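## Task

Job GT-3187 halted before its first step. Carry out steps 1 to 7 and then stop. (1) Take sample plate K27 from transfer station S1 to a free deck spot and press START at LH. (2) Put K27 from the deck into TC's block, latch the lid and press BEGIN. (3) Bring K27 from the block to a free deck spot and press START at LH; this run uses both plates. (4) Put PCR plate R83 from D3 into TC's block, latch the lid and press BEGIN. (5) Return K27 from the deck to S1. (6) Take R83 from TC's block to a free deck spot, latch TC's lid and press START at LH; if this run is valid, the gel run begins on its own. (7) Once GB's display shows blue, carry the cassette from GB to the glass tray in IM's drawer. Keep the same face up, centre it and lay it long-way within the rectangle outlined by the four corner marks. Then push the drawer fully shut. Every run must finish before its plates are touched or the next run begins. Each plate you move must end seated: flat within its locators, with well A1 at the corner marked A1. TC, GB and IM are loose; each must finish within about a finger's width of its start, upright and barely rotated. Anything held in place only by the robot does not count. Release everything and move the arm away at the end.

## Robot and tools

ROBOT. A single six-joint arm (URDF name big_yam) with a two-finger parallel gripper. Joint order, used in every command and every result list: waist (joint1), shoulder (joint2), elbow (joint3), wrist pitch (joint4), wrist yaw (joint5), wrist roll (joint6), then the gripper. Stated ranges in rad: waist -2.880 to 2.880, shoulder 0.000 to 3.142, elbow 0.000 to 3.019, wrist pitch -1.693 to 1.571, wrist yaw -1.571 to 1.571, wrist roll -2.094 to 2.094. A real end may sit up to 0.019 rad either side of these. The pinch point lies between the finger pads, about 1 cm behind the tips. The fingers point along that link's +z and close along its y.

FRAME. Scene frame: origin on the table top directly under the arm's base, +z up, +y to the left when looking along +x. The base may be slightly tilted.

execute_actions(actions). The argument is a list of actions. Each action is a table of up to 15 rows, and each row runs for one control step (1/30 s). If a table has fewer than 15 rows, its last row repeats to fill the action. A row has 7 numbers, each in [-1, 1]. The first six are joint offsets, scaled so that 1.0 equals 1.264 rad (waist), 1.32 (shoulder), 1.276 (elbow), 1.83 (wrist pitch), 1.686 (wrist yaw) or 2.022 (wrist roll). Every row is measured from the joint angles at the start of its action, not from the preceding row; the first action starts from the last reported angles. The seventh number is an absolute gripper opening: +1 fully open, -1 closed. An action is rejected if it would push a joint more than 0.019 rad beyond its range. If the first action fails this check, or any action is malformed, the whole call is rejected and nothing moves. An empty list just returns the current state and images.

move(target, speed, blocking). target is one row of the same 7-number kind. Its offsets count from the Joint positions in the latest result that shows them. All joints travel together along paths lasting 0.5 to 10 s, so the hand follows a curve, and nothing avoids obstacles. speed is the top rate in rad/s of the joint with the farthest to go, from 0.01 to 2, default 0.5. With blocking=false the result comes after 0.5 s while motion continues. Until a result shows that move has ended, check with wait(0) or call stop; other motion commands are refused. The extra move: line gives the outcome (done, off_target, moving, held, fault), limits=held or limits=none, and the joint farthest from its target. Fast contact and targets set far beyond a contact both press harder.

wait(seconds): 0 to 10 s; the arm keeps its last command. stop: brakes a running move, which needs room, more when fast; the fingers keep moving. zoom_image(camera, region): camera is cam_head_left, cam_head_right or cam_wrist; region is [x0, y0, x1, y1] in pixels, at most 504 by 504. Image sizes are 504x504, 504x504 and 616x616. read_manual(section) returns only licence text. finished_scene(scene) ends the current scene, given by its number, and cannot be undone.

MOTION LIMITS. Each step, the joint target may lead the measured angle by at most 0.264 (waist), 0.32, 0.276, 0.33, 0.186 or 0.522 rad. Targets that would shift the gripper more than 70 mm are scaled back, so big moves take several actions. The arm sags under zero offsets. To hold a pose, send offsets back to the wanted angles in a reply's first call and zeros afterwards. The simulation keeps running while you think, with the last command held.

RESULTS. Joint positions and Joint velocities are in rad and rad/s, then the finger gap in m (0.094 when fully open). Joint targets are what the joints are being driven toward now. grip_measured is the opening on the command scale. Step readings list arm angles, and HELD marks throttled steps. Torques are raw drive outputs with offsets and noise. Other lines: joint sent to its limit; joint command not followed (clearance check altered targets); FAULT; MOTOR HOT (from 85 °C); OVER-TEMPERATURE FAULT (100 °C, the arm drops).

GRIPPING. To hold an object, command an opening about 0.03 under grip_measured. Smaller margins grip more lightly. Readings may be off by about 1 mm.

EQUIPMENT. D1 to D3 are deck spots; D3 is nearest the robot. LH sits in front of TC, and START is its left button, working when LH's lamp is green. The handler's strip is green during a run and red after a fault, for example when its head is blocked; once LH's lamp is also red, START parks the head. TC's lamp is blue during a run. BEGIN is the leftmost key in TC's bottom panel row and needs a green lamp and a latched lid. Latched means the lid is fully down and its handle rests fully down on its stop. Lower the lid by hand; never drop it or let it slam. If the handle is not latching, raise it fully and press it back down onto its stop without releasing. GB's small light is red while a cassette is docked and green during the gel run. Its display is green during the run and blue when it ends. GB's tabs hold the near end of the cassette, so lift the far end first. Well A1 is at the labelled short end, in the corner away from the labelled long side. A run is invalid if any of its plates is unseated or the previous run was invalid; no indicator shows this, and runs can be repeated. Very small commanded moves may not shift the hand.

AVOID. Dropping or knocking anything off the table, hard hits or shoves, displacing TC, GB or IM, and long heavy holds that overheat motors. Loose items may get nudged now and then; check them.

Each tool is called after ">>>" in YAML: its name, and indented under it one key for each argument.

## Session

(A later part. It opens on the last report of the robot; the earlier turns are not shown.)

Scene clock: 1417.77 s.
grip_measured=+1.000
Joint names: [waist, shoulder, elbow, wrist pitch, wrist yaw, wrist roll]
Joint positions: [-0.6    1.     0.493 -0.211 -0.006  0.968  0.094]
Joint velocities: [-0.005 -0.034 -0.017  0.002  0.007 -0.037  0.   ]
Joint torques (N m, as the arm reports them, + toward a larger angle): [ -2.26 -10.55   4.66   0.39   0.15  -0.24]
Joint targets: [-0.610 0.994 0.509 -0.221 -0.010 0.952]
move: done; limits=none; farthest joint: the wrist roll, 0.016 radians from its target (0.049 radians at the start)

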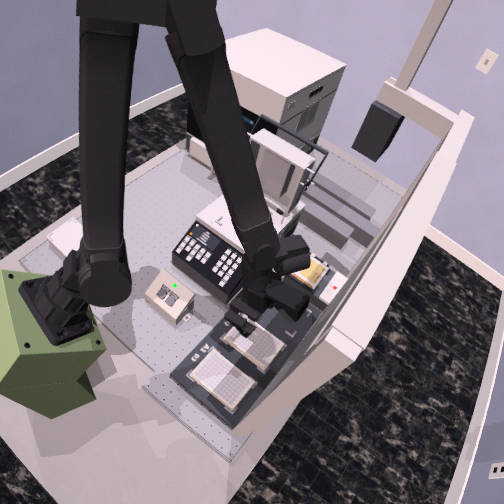

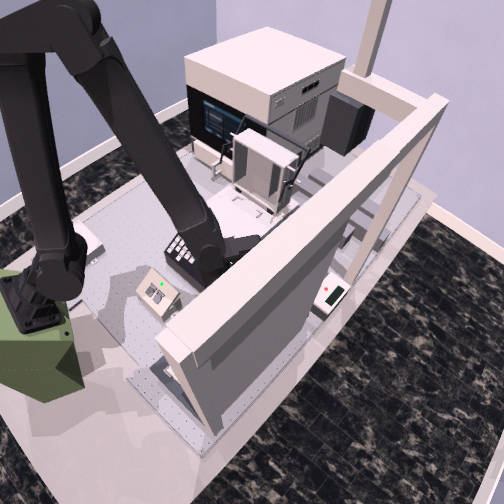

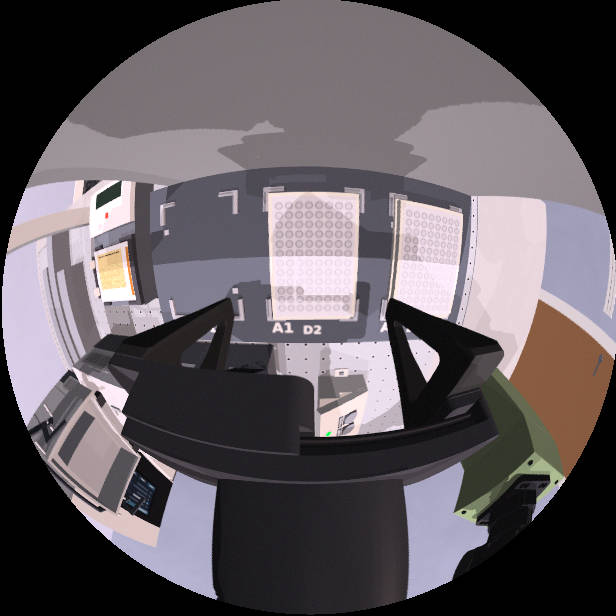

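>>> move:
  target: [0.559, 0.137, -0.243, 0.188, 0.1525, 0.256, -1.0]
  speed: 0.5

Scene clock: 1427.10 s.
grip_measured=-0.996
Joint names: [waist, shoulder, elbow, wrist pitch, wrist yaw, wrist roll]
Joint positions: [0.101 1.167 0.186 0.122 0.247 1.469 0.   ]
Joint velocities: [-0.015 -0.005 -0.007 -0.007  0.022  0.007  0.   ]
Joint torques (N m, as the arm reports them, + toward a larger angle): [ 1.82 -5.3  -1.31  1.11  0.28  0.07]
Joint targets: [0.107 1.181 0.183 0.133 0.251 1.485]
move: done; limits=none; farthest joint: the wrist roll, 0.017 radians from its target (0.518 radians at the start)

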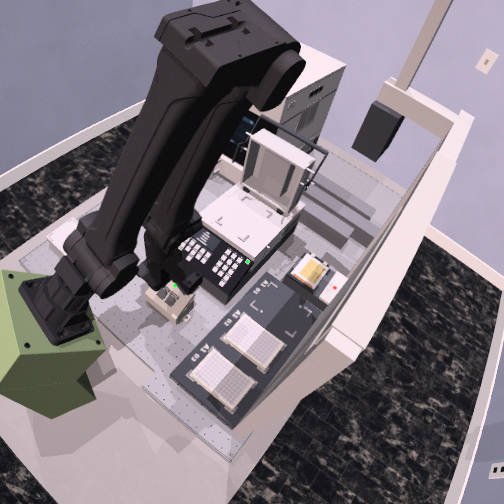

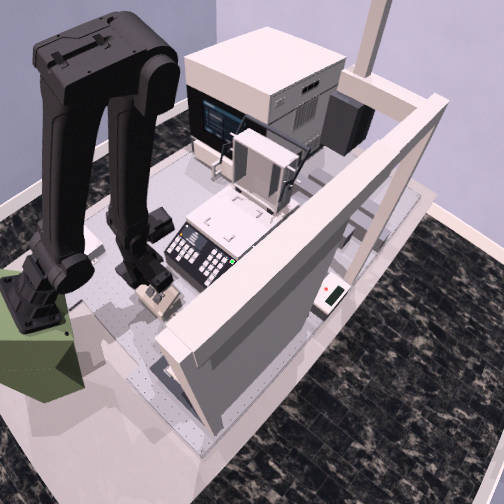

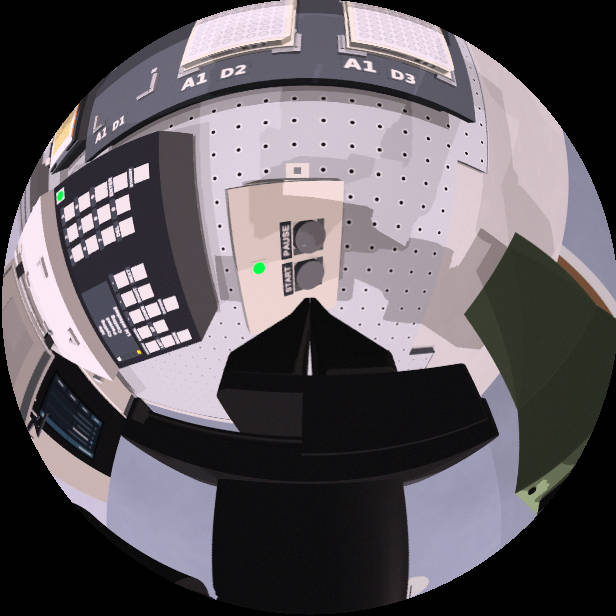

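>>> zoom_image:
  camera: "cam_wrist"
  region: [160, 0, 470, 100]

>>> move:
  target: [-0.046, 0.2, 0.036, 0.127, -0.0165, -0.0247, -1.0]
  speed: 0.25

Region (160, 0, 470, 100) of cam_wrist's 616x616 image, scaled by 1.626, with more detail than that image has; it fills the top 163 rows of this view, and the rest is white.

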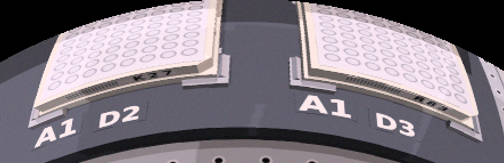

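Scene clock: 1430.93 s.
grip_measured=-0.996
Joint names: [waist, shoulder, elbow, wrist pitch, wrist yaw, wrist roll]
Joint positions: [0.055 1.417 0.226 0.34  0.223 1.435 0.   ]
Joint velocities: [-0.005 -0.005  0.007 -0.002  0.007 -0.007  0.001]
Joint torques (N m, as the arm reports them, + toward a larger angle): [ 0.3  -7.17 -2.48  1.18  0.04 -0.28]
Joint targets: [0.044 1.431 0.232 0.354 0.220 1.419]
move: done; limits=none; farthest joint: the wrist roll, 0.016 radians from its target (0.050 radians at the start)

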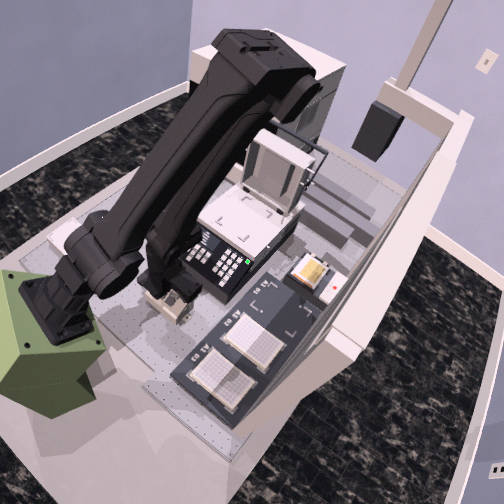

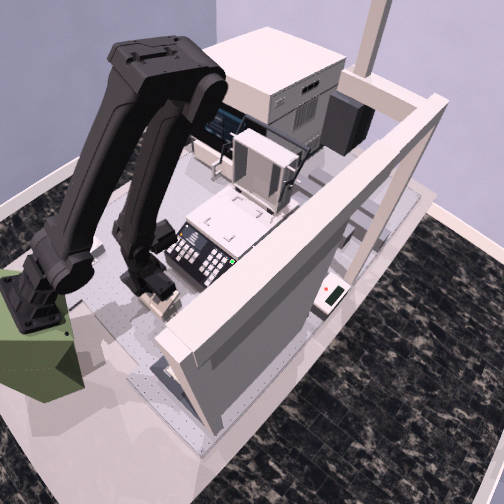

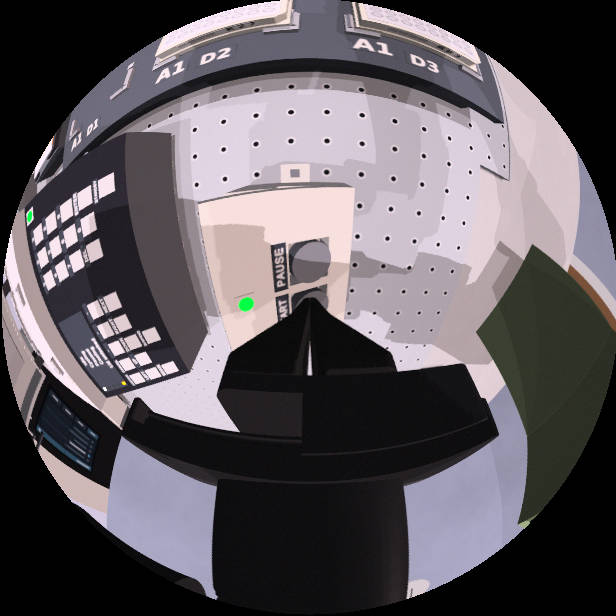

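>>> move:
  target: [0.0, 0.0546, 0.022, 0.038, 0.001, 0.0, -1.0]
  speed: 0.06

Scene clock: 1433.90 s.
grip_measured=-0.996
Joint names: [waist, shoulder, elbow, wrist pitch, wrist yaw, wrist roll]
Joint positions: [0.055 1.469 0.23  0.386 0.225 1.435 0.   ]
Joint velocities: [-0.005 -0.005 -0.012 -0.012 -0.007 -0.007 -0.   ]
Joint torques (N m, as the arm reports them, + toward a larger angle): [ 1.99 -6.48 -1.53  1.38  0.15 -0.08]
Joint targets: [0.055 1.489 0.254 0.410 0.225 1.436]
move: off_target; limits=none; farthest joint: the elbow, 0.024 radians from its target (0.028 radians at the start)

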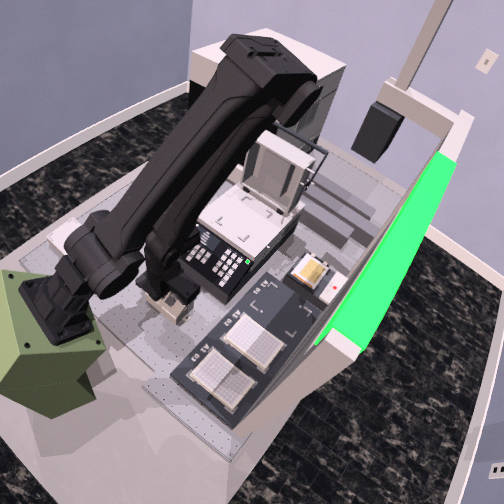

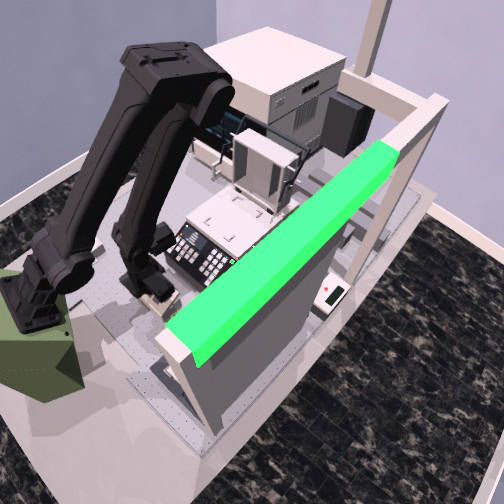

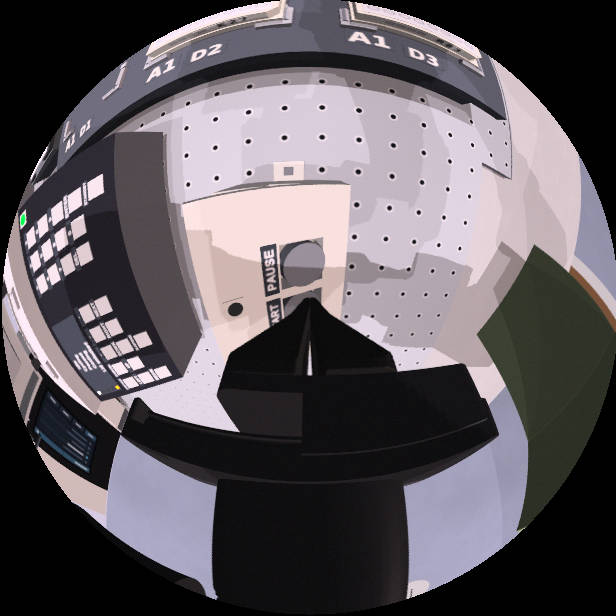

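Run started. Retreat to above START.

>>> move:
  target: [0.041, -0.235, -0.037, -0.151, 0.015, 0.025, -1.0]
  speed: 0.3

>>> wait:
  seconds: 8

Scene clock: 1437.37 s.
grip_measured=-0.996
Joint names: [waist, shoulder, elbow, wrist pitch, wrist yaw, wrist roll]
Joint positions: [0.097 1.165 0.191 0.12  0.247 1.469 0.   ]
Joint velocities: [-0.015  0.015 -0.002 -0.017 -0.022 -0.007 -0.   ]
Joint torques (N m, as the arm reports them, + toward a larger angle): [ 2.2  -7.83 -1.51  0.18  0.29  0.07]
Joint targets: [0.107 1.158 0.183 0.110 0.250 1.486]
move: done; limits=none; farthest joint: the wrist roll, 0.017 radians from its target (0.050 radians at the start)

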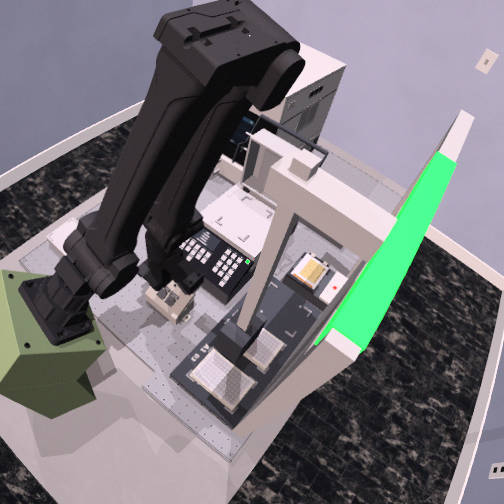

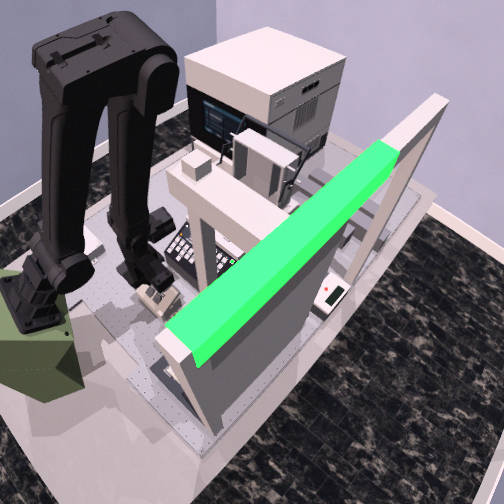

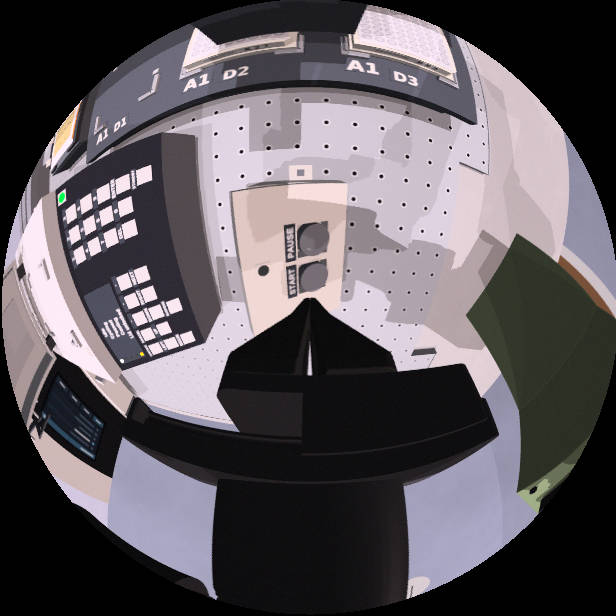

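Scene clock: 1445.37 s.
grip_measured=-0.996
Joint names: [waist, shoulder, elbow, wrist pitch, wrist yaw, wrist roll]
Joint positions: [0.097 1.165 0.191 0.12  0.247 1.47  0.   ]
Joint velocities: [-0.005  0.005 -0.002  0.007  0.022  0.095  0.001]
Joint torques (N m, as the arm reports them, + toward a larger angle): [ 2.07 -7.18 -1.74  0.36  0.27  0.09]
Joint targets: [0.107 1.158 0.183 0.110 0.250 1.486]
wait: 8.00 s; at rest by 0.17 s

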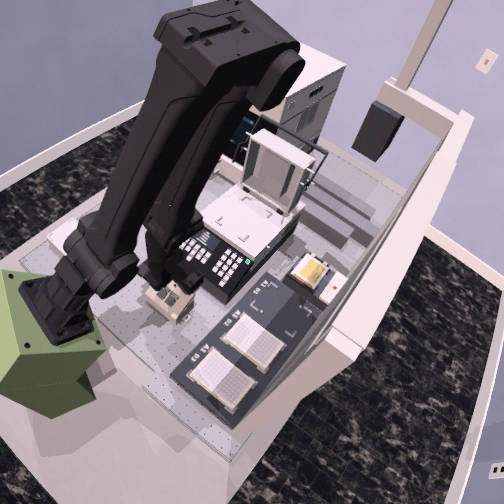

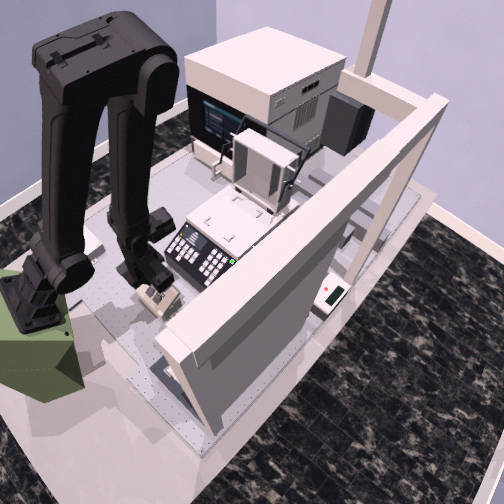

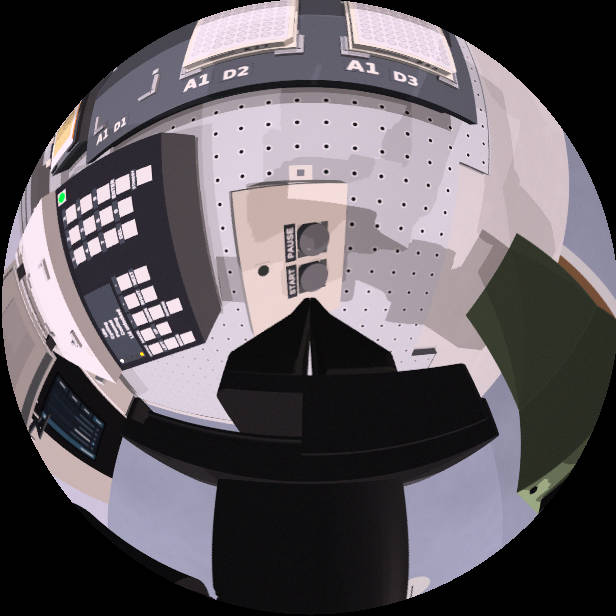

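>>> move:
  target: [-0.858, -0.122, 0.04, -0.0465, -0.32, -0.38, 1.0]
  speed: 0.6

>>> zoom_image:
  camera: "cam_wrist"
  region: [190, 130, 430, 370]

Scene clock: 1453.60 s.
grip_measured=+1.000
Joint names: [waist, shoulder, elbow, wrist pitch, wrist yaw, wrist roll]
Joint positions: [-0.984  1.014  0.228  0.045 -0.289  0.718  0.094]
Joint velocities: [-0.015 -0.005 -0.002 -0.012  0.022 -0.007  0.   ]
Joint torques (N m, as the arm reports them, + toward a larger angle): [-2.78 -6.53  3.01  0.61  0.16 -0.27]
Joint targets: [-0.988 1.004 0.242 0.035 -0.293 0.701]
move: done; limits=none; farthest joint: the wrist roll, 0.016 radians from its target (0.768 radians at the start)

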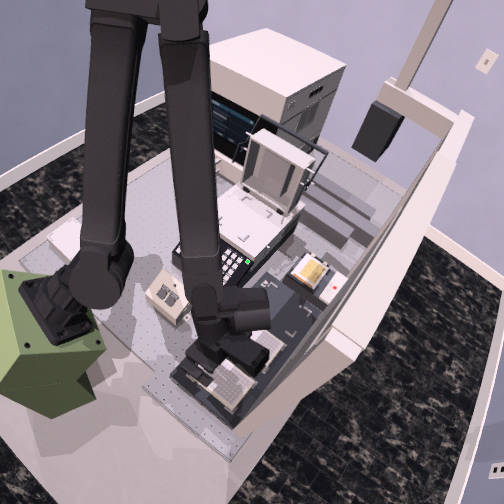

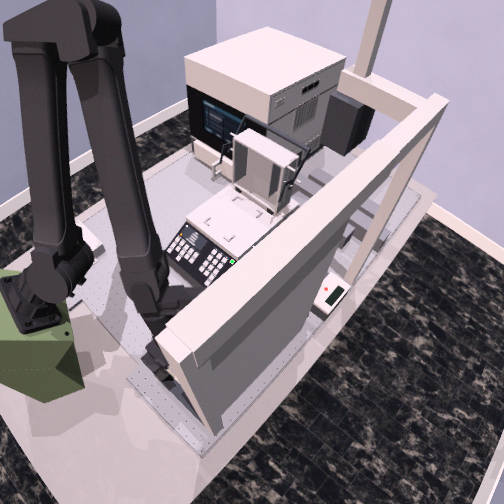

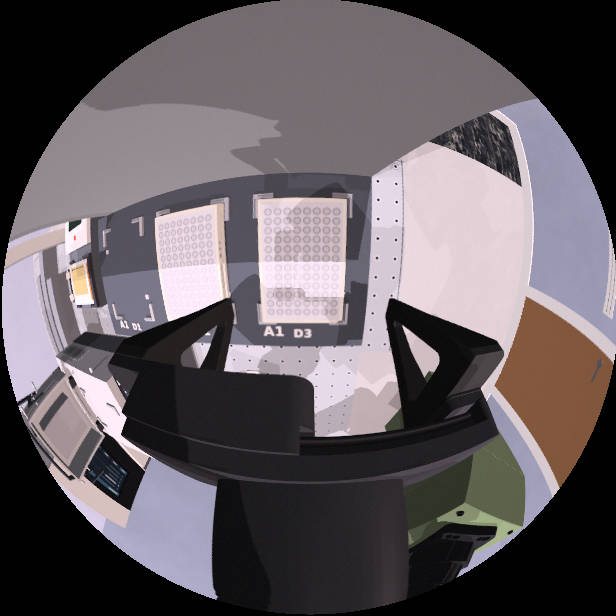

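Region (190, 130, 430, 370) of cam_wrist's 616x616 image, scaled by 2.100, with more detail than that image has.

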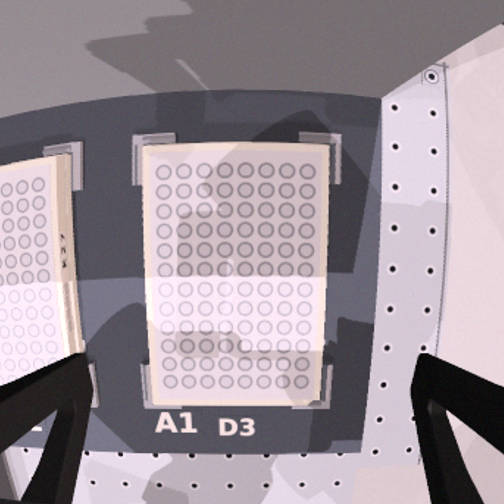

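>>> move:
  target: [0.122, 0.293, 0.037, 0.202, 0.063, 0.055, 1.0]
  speed: 0.3

>>> zoom_image:
  camera: "cam_wrist"
  region: [190, 130, 430, 370]

Scene clock: 1461.53 s.
grip_measured=+1.000
Joint names: [waist, shoulder, elbow, wrist pitch, wrist yaw, wrist roll]
Joint positions: [-0.841  1.388  0.269  0.402 -0.186  0.813  0.094]
Joint velocities: [-0.005  0.005 -0.012  0.017 -0.007  0.022  0.   ]
Joint torques (N m, as the arm reports them, + toward a larger angle): [-1.8  -7.62 -1.11  1.5   0.34  0.1 ]
Joint targets: [-0.829 1.401 0.275 0.415 -0.183 0.829]
move: done; limits=none; farthest joint: the wrist roll, 0.017 radians from its target (0.112 radians at the start)

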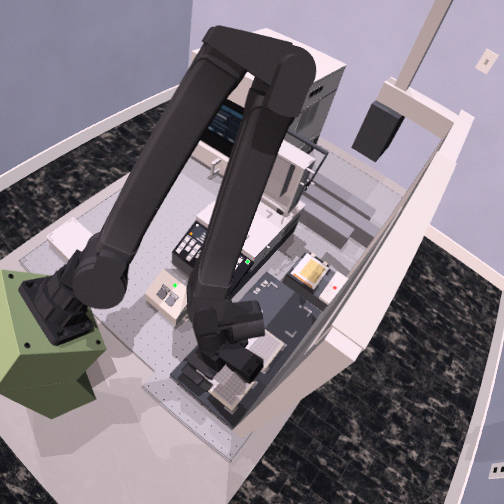

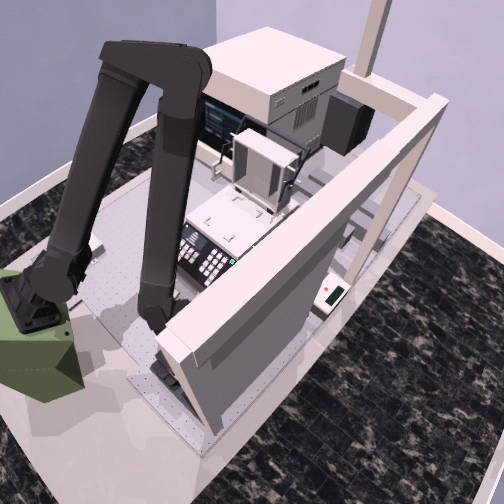

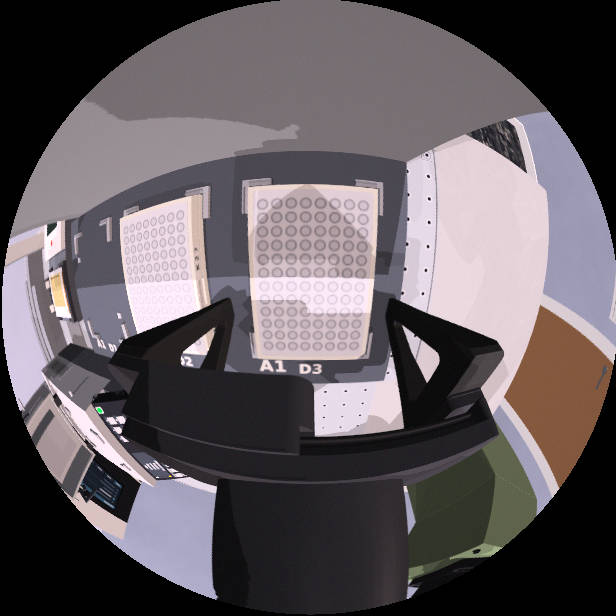

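Region (190, 130, 430, 370) of cam_wrist's 616x616 image, scaled by 2.100, with more detail than that image has.

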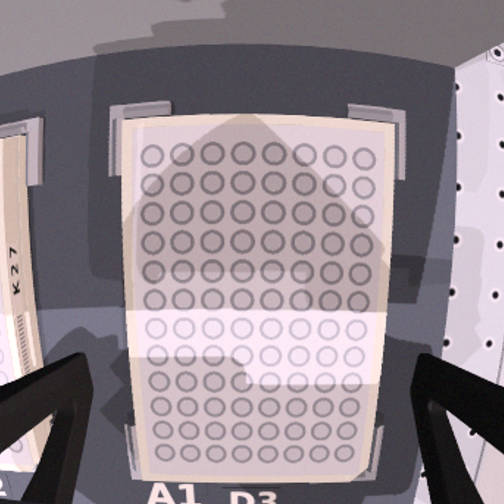

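>>> move:
  target: [0.0366, 0.0742, 0.0077, 0.0525, 0.0172, 0.0232, 1.0]
  speed: 0.12

>>> zoom_image:
  camera: "cam_wrist"
  region: [190, 130, 430, 370]

Scene clock: 1472.80 s.
grip_measured=+1.000
Joint names: [waist, shoulder, elbow, wrist pitch, wrist yaw, wrist roll]
Joint positions: [-0.808  1.47   0.269  0.485 -0.16   0.843  0.094]
Joint velocities: [-0.005 -0.005 -0.017 -0.012 -0.022  0.022  0.   ]
Joint torques (N m, as the arm reports them, + toward a larger angle): [-1.94 -7.74 -1.37  1.38  0.35  0.09]
Joint targets: [-0.795 1.486 0.279 0.498 -0.157 0.860]
move: done; limits=none; farthest joint: the wrist roll, 0.017 radians from its target (0.047 radians at the start)

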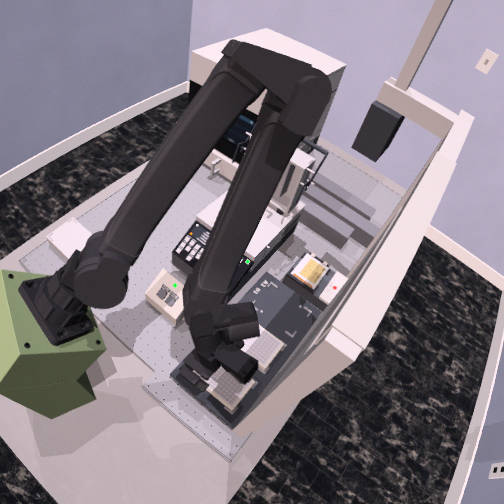

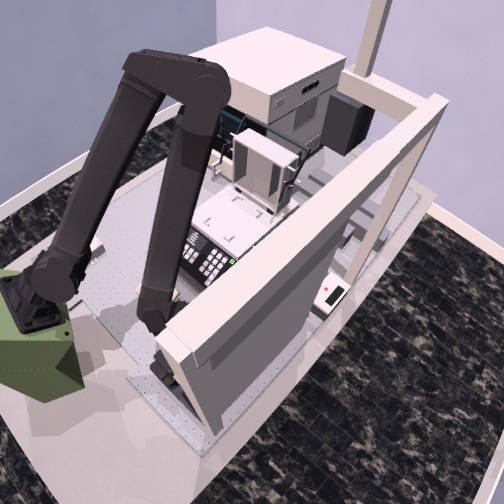

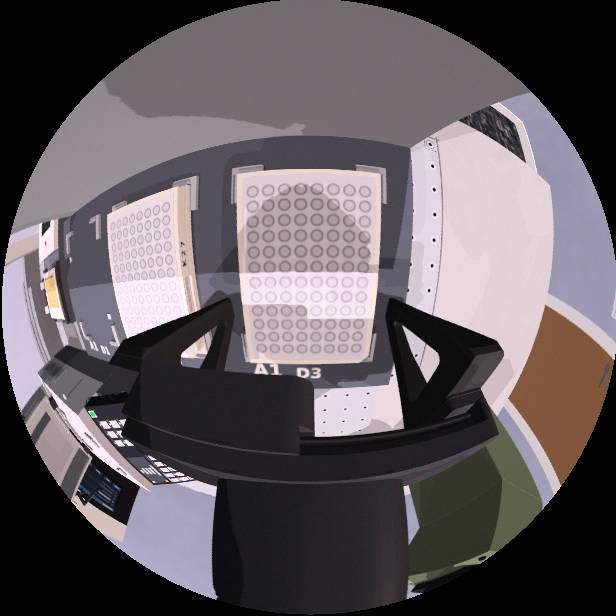

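Region (190, 130, 430, 370) of cam_wrist's 616x616 image, scaled by 2.100, with more detail than that image has.

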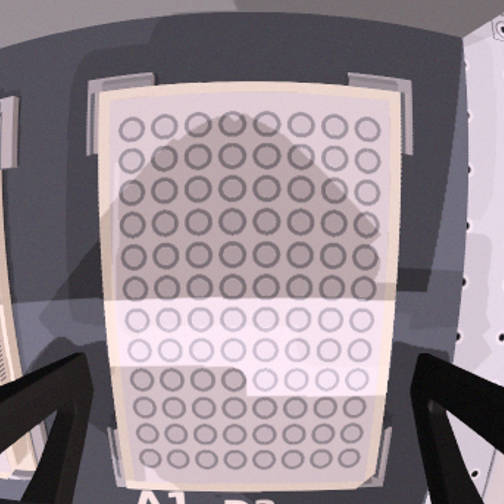

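>>> move:
  target: [0.0163, 0.036, 0.0135, 0.0186, 0.0052, 0.0109, 1.0]
  speed: 0.06

>>> zoom_image:
  camera: "cam_wrist"
  region: [190, 130, 430, 370]

Scene clock: 1480.30 s.
grip_measured=+1.000
Joint names: [waist, shoulder, elbow, wrist pitch, wrist yaw, wrist roll]
Joint positions: [-0.8    1.5    0.279  0.506 -0.155  0.849  0.094]
Joint velocities: [-0.005 -0.015  0.002 -0.007 -0.007 -0.037  0.   ]
Joint torques (N m, as the arm reports them, + toward a larger angle): [-1.94 -7.41 -1.85  1.29  0.39  0.04]
Joint targets: [-0.787 1.518 0.286 0.519 -0.152 0.865]
move: done; limits=none; farthest joint: the shoulder, 0.018 radians from its target (0.048 radians at the start)

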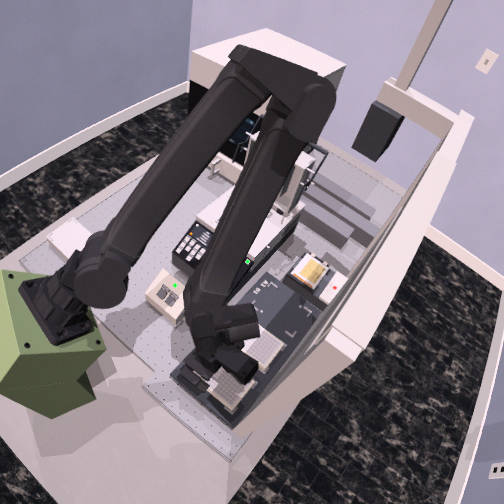

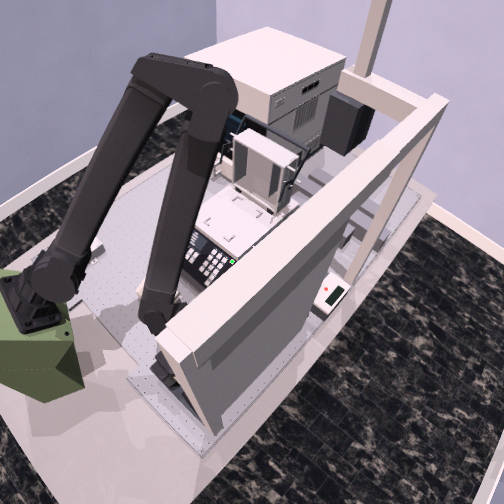

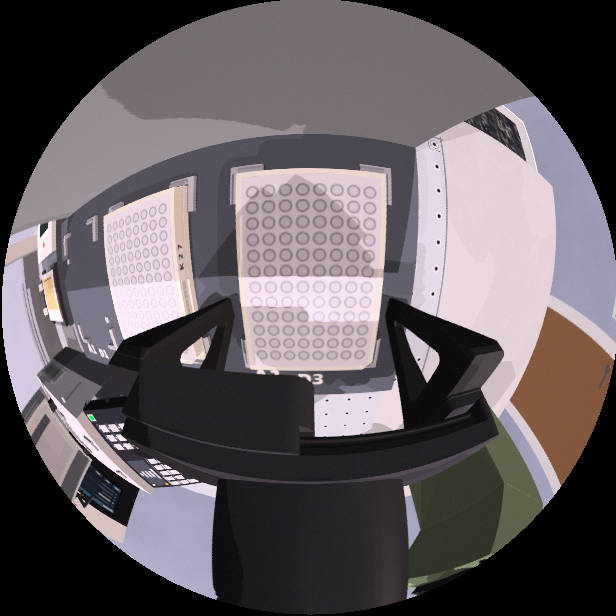

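Region (190, 130, 430, 370) of cam_wrist's 616x616 image, scaled by 2.100, with more detail than that image has.

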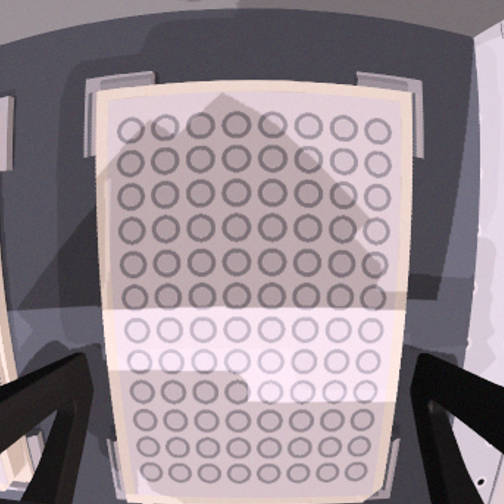

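>>> execute_actions:
  actions: []

Scene clock: 1501.77 s.
grip_measured=+1.000
Joint names: [waist, shoulder, elbow, wrist pitch, wrist yaw, wrist roll]
Joint positions: [-0.8    1.5    0.279  0.506 -0.155  0.849  0.094]
Joint velocities: [-0.005 -0.024  0.002  0.012  0.007  0.007  0.   ]
Joint torques (N m, as the arm reports them, + toward a larger angle): [-2.   -7.11 -1.95  1.53  0.38  0.12]
Joint targets: [-0.787 1.518 0.286 0.519 -0.152 0.865]

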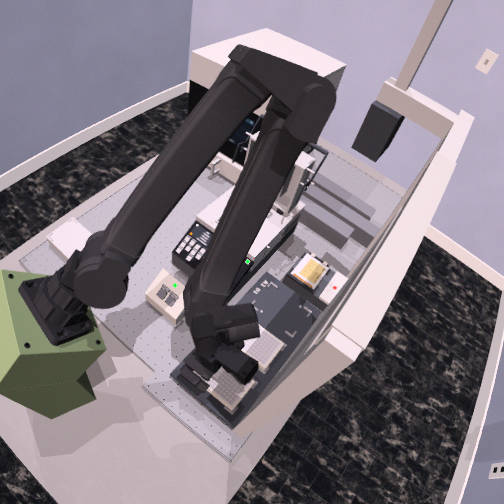

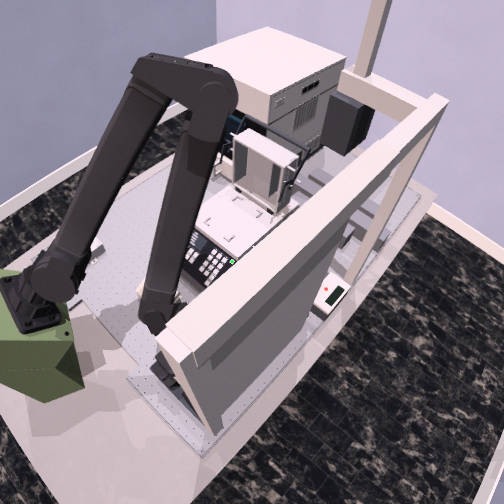

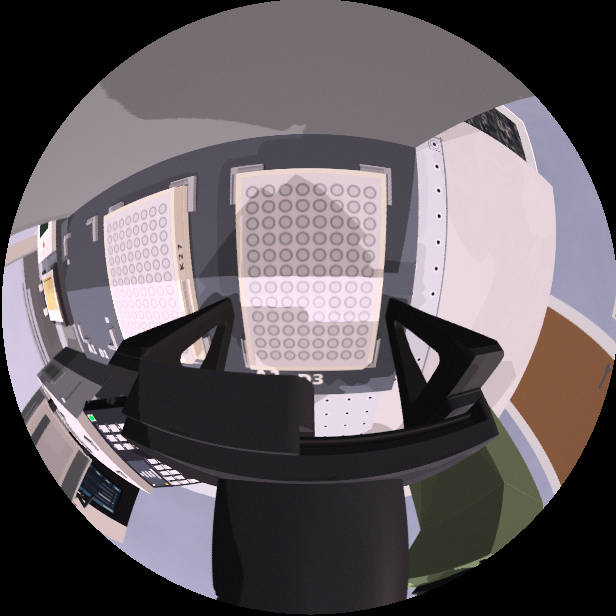

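>>> move:
  target: [0.0103, 0.0136, 0.0055, 0.0071, 0.0018, 0.0079, 0.645]
  speed: 0.05

Scene clock: 1504.90 s.
grip_measured=+0.665
Joint names: [waist, shoulder, elbow, wrist pitch, wrist yaw, wrist roll]
Joint positions: [-0.8    1.5    0.279  0.506 -0.155  0.849  0.078]
Joint velocities: [-0.005 -0.015 -0.007  0.012 -0.051  0.022 -0.   ]
Joint torques (N m, as the arm reports them, + toward a larger angle): [-1.6  -7.58 -1.86  1.54  0.38  0.09]
Joint targets: [-0.787 1.518 0.286 0.519 -0.152 0.865]
move: done; limits=none; farthest joint: the shoulder, 0.018 radians from its target (0.018 radians at the start)

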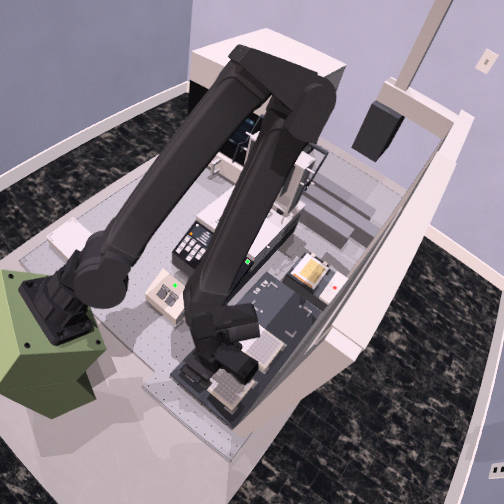

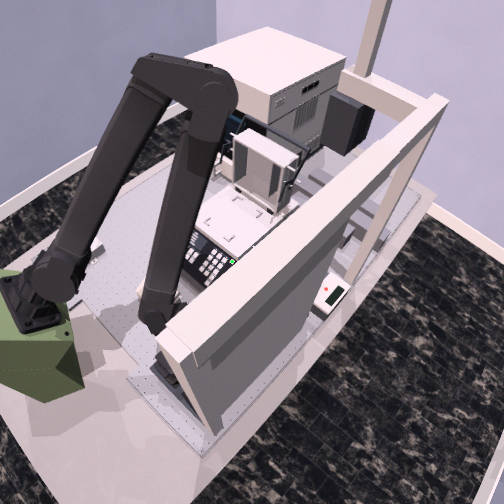

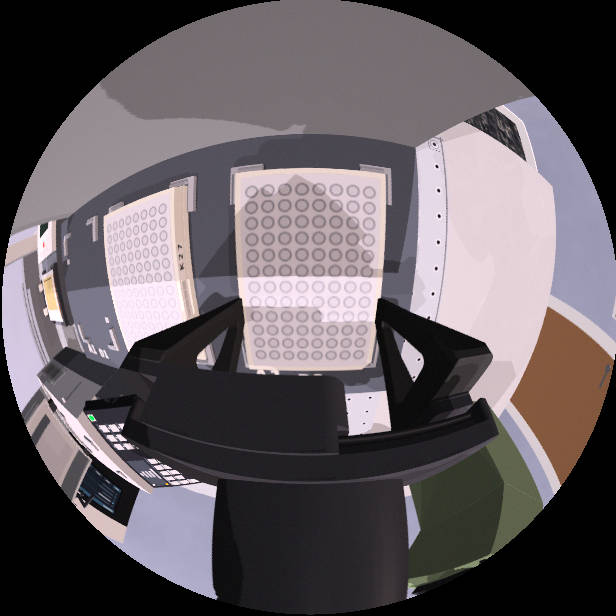

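>>> move:
  target: [-0.0411, -0.0909, -0.0118, -0.0639, -0.0202, -0.0257, 0.635]
  speed: 0.1

>>> move:
  target: [-0.122, -0.29, -0.036, -0.202, -0.063, -0.055, 0.635]
  speed: 0.3

Scene clock: 1510.33 s.
grip_measured=+0.665
Joint names: [waist, shoulder, elbow, wrist pitch, wrist yaw, wrist roll]
Joint positions: [-0.84   1.391  0.279  0.399 -0.186  0.814  0.078]
Joint velocities: [-0.015 -0.015 -0.017 -0.017 -0.066 -0.022  0.001]
Joint torques (N m, as the arm reports them, + toward a larger angle): [-4.07 -9.69 -2.66  0.61  0.14 -0.24]
Joint targets: [-0.852 1.379 0.264 0.389 -0.189 0.797]
move: done; limits=none; farthest joint: the wrist roll, 0.017 radians from its target (0.052 radians at the start)

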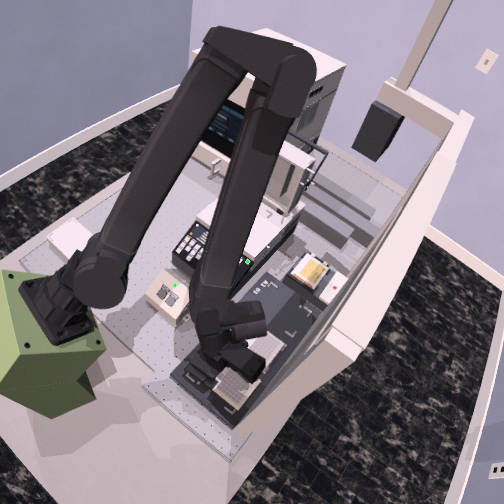

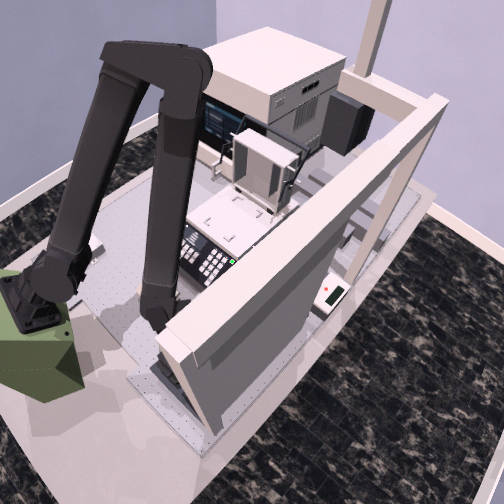

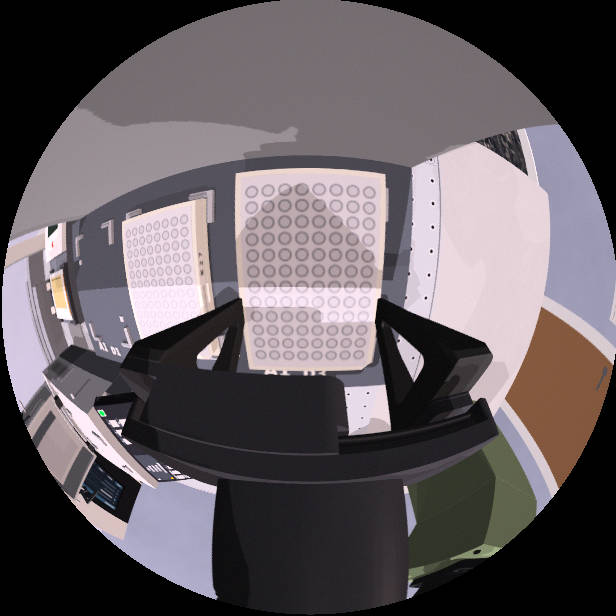

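Scene clock: 1512.13 s.
grip_measured=+0.665
Joint names: [waist, shoulder, elbow, wrist pitch, wrist yaw, wrist roll]
Joint positions: [-0.985  1.015  0.239  0.04  -0.289  0.719  0.078]
Joint velocities: [-0.005 -0.005  0.012  0.002  0.022  0.007  0.   ]
Joint torques (N m, as the arm reports them, + toward a larger angle): [-3.19 -6.98  1.44  0.59  0.12 -0.23]
Joint targets: [-0.995 1.008 0.233 0.030 -0.292 0.703]
move: done; limits=none; farthest joint: the wrist roll, 0.016 radians from its target (0.111 radians at the start)

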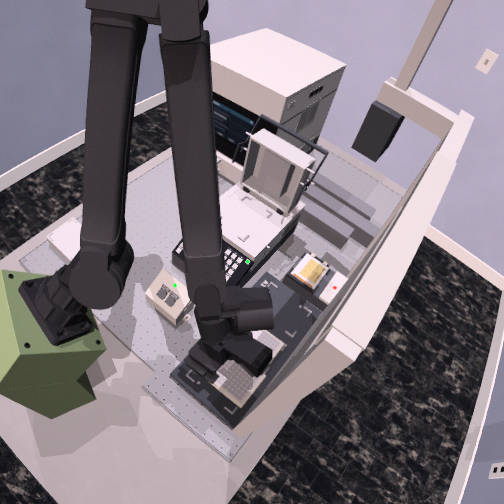

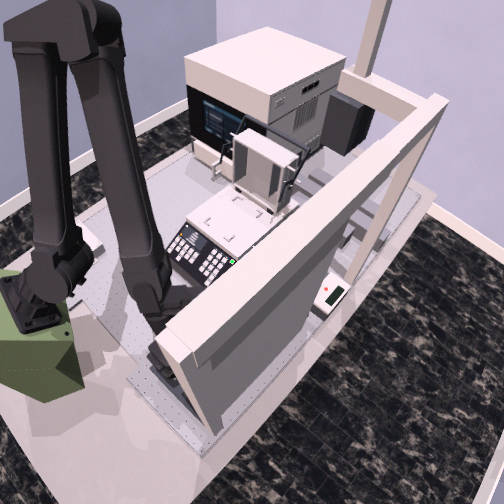

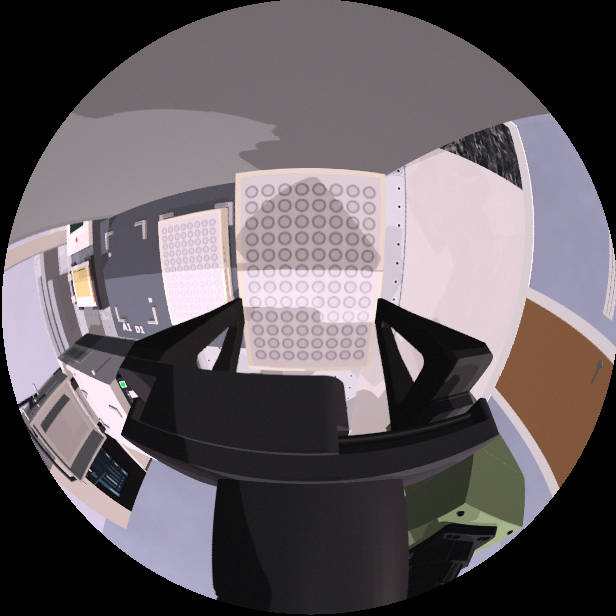

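>>> zoom_image:
  camera: "cam_head_left"
  region: [170, 310, 300, 440]

Region (170, 310, 300, 440) of cam_head_left's 504x504 image, scaled by 3.877, with more detail than that image has.

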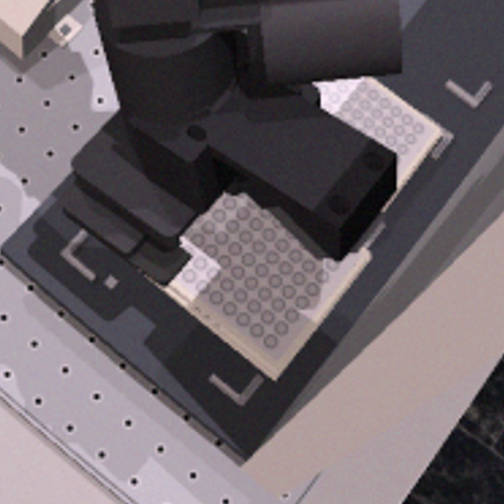

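>>> move:
  target: [0.620, -0.169, 0.3425, -0.3126, 0.2527, -0.1484, 0.635]
  speed: 0.4

Scene clock: 1518.43 s.
grip_measured=+0.665
Joint names: [waist, shoulder, elbow, wrist pitch, wrist yaw, wrist roll]
Joint positions: [-0.205  0.801  0.645 -0.521  0.134  0.435  0.078]
Joint velocities: [-0.005  0.005  0.012  0.002  0.037  0.007 -0.001]
Joint torques (N m, as the arm reports them, + toward a larger angle): [  0.84 -11.03   8.93   0.54   0.27  -0.29]
Joint targets: [-0.201 0.792 0.676 -0.532 0.137 0.419]
move: off_target; limits=none; farthest joint: the elbow, 0.031 radians from its target (0.437 radians at the start)

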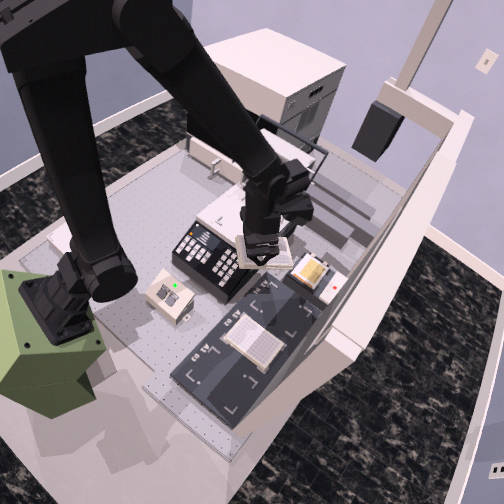

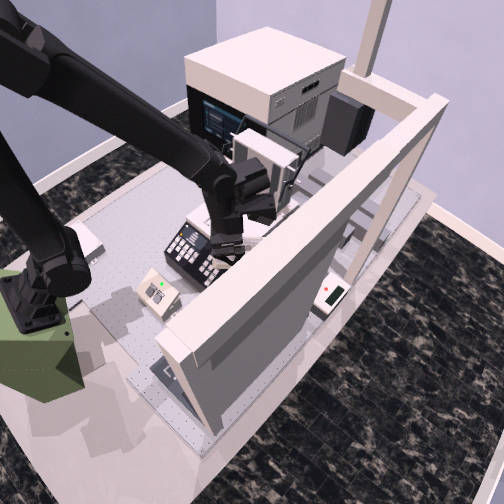

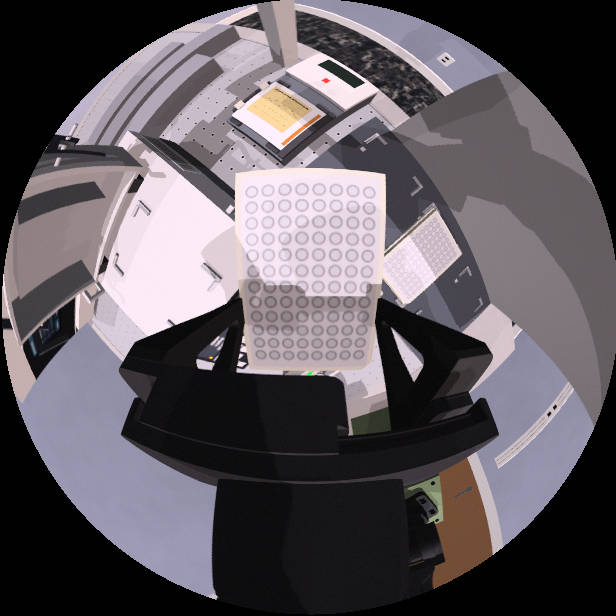

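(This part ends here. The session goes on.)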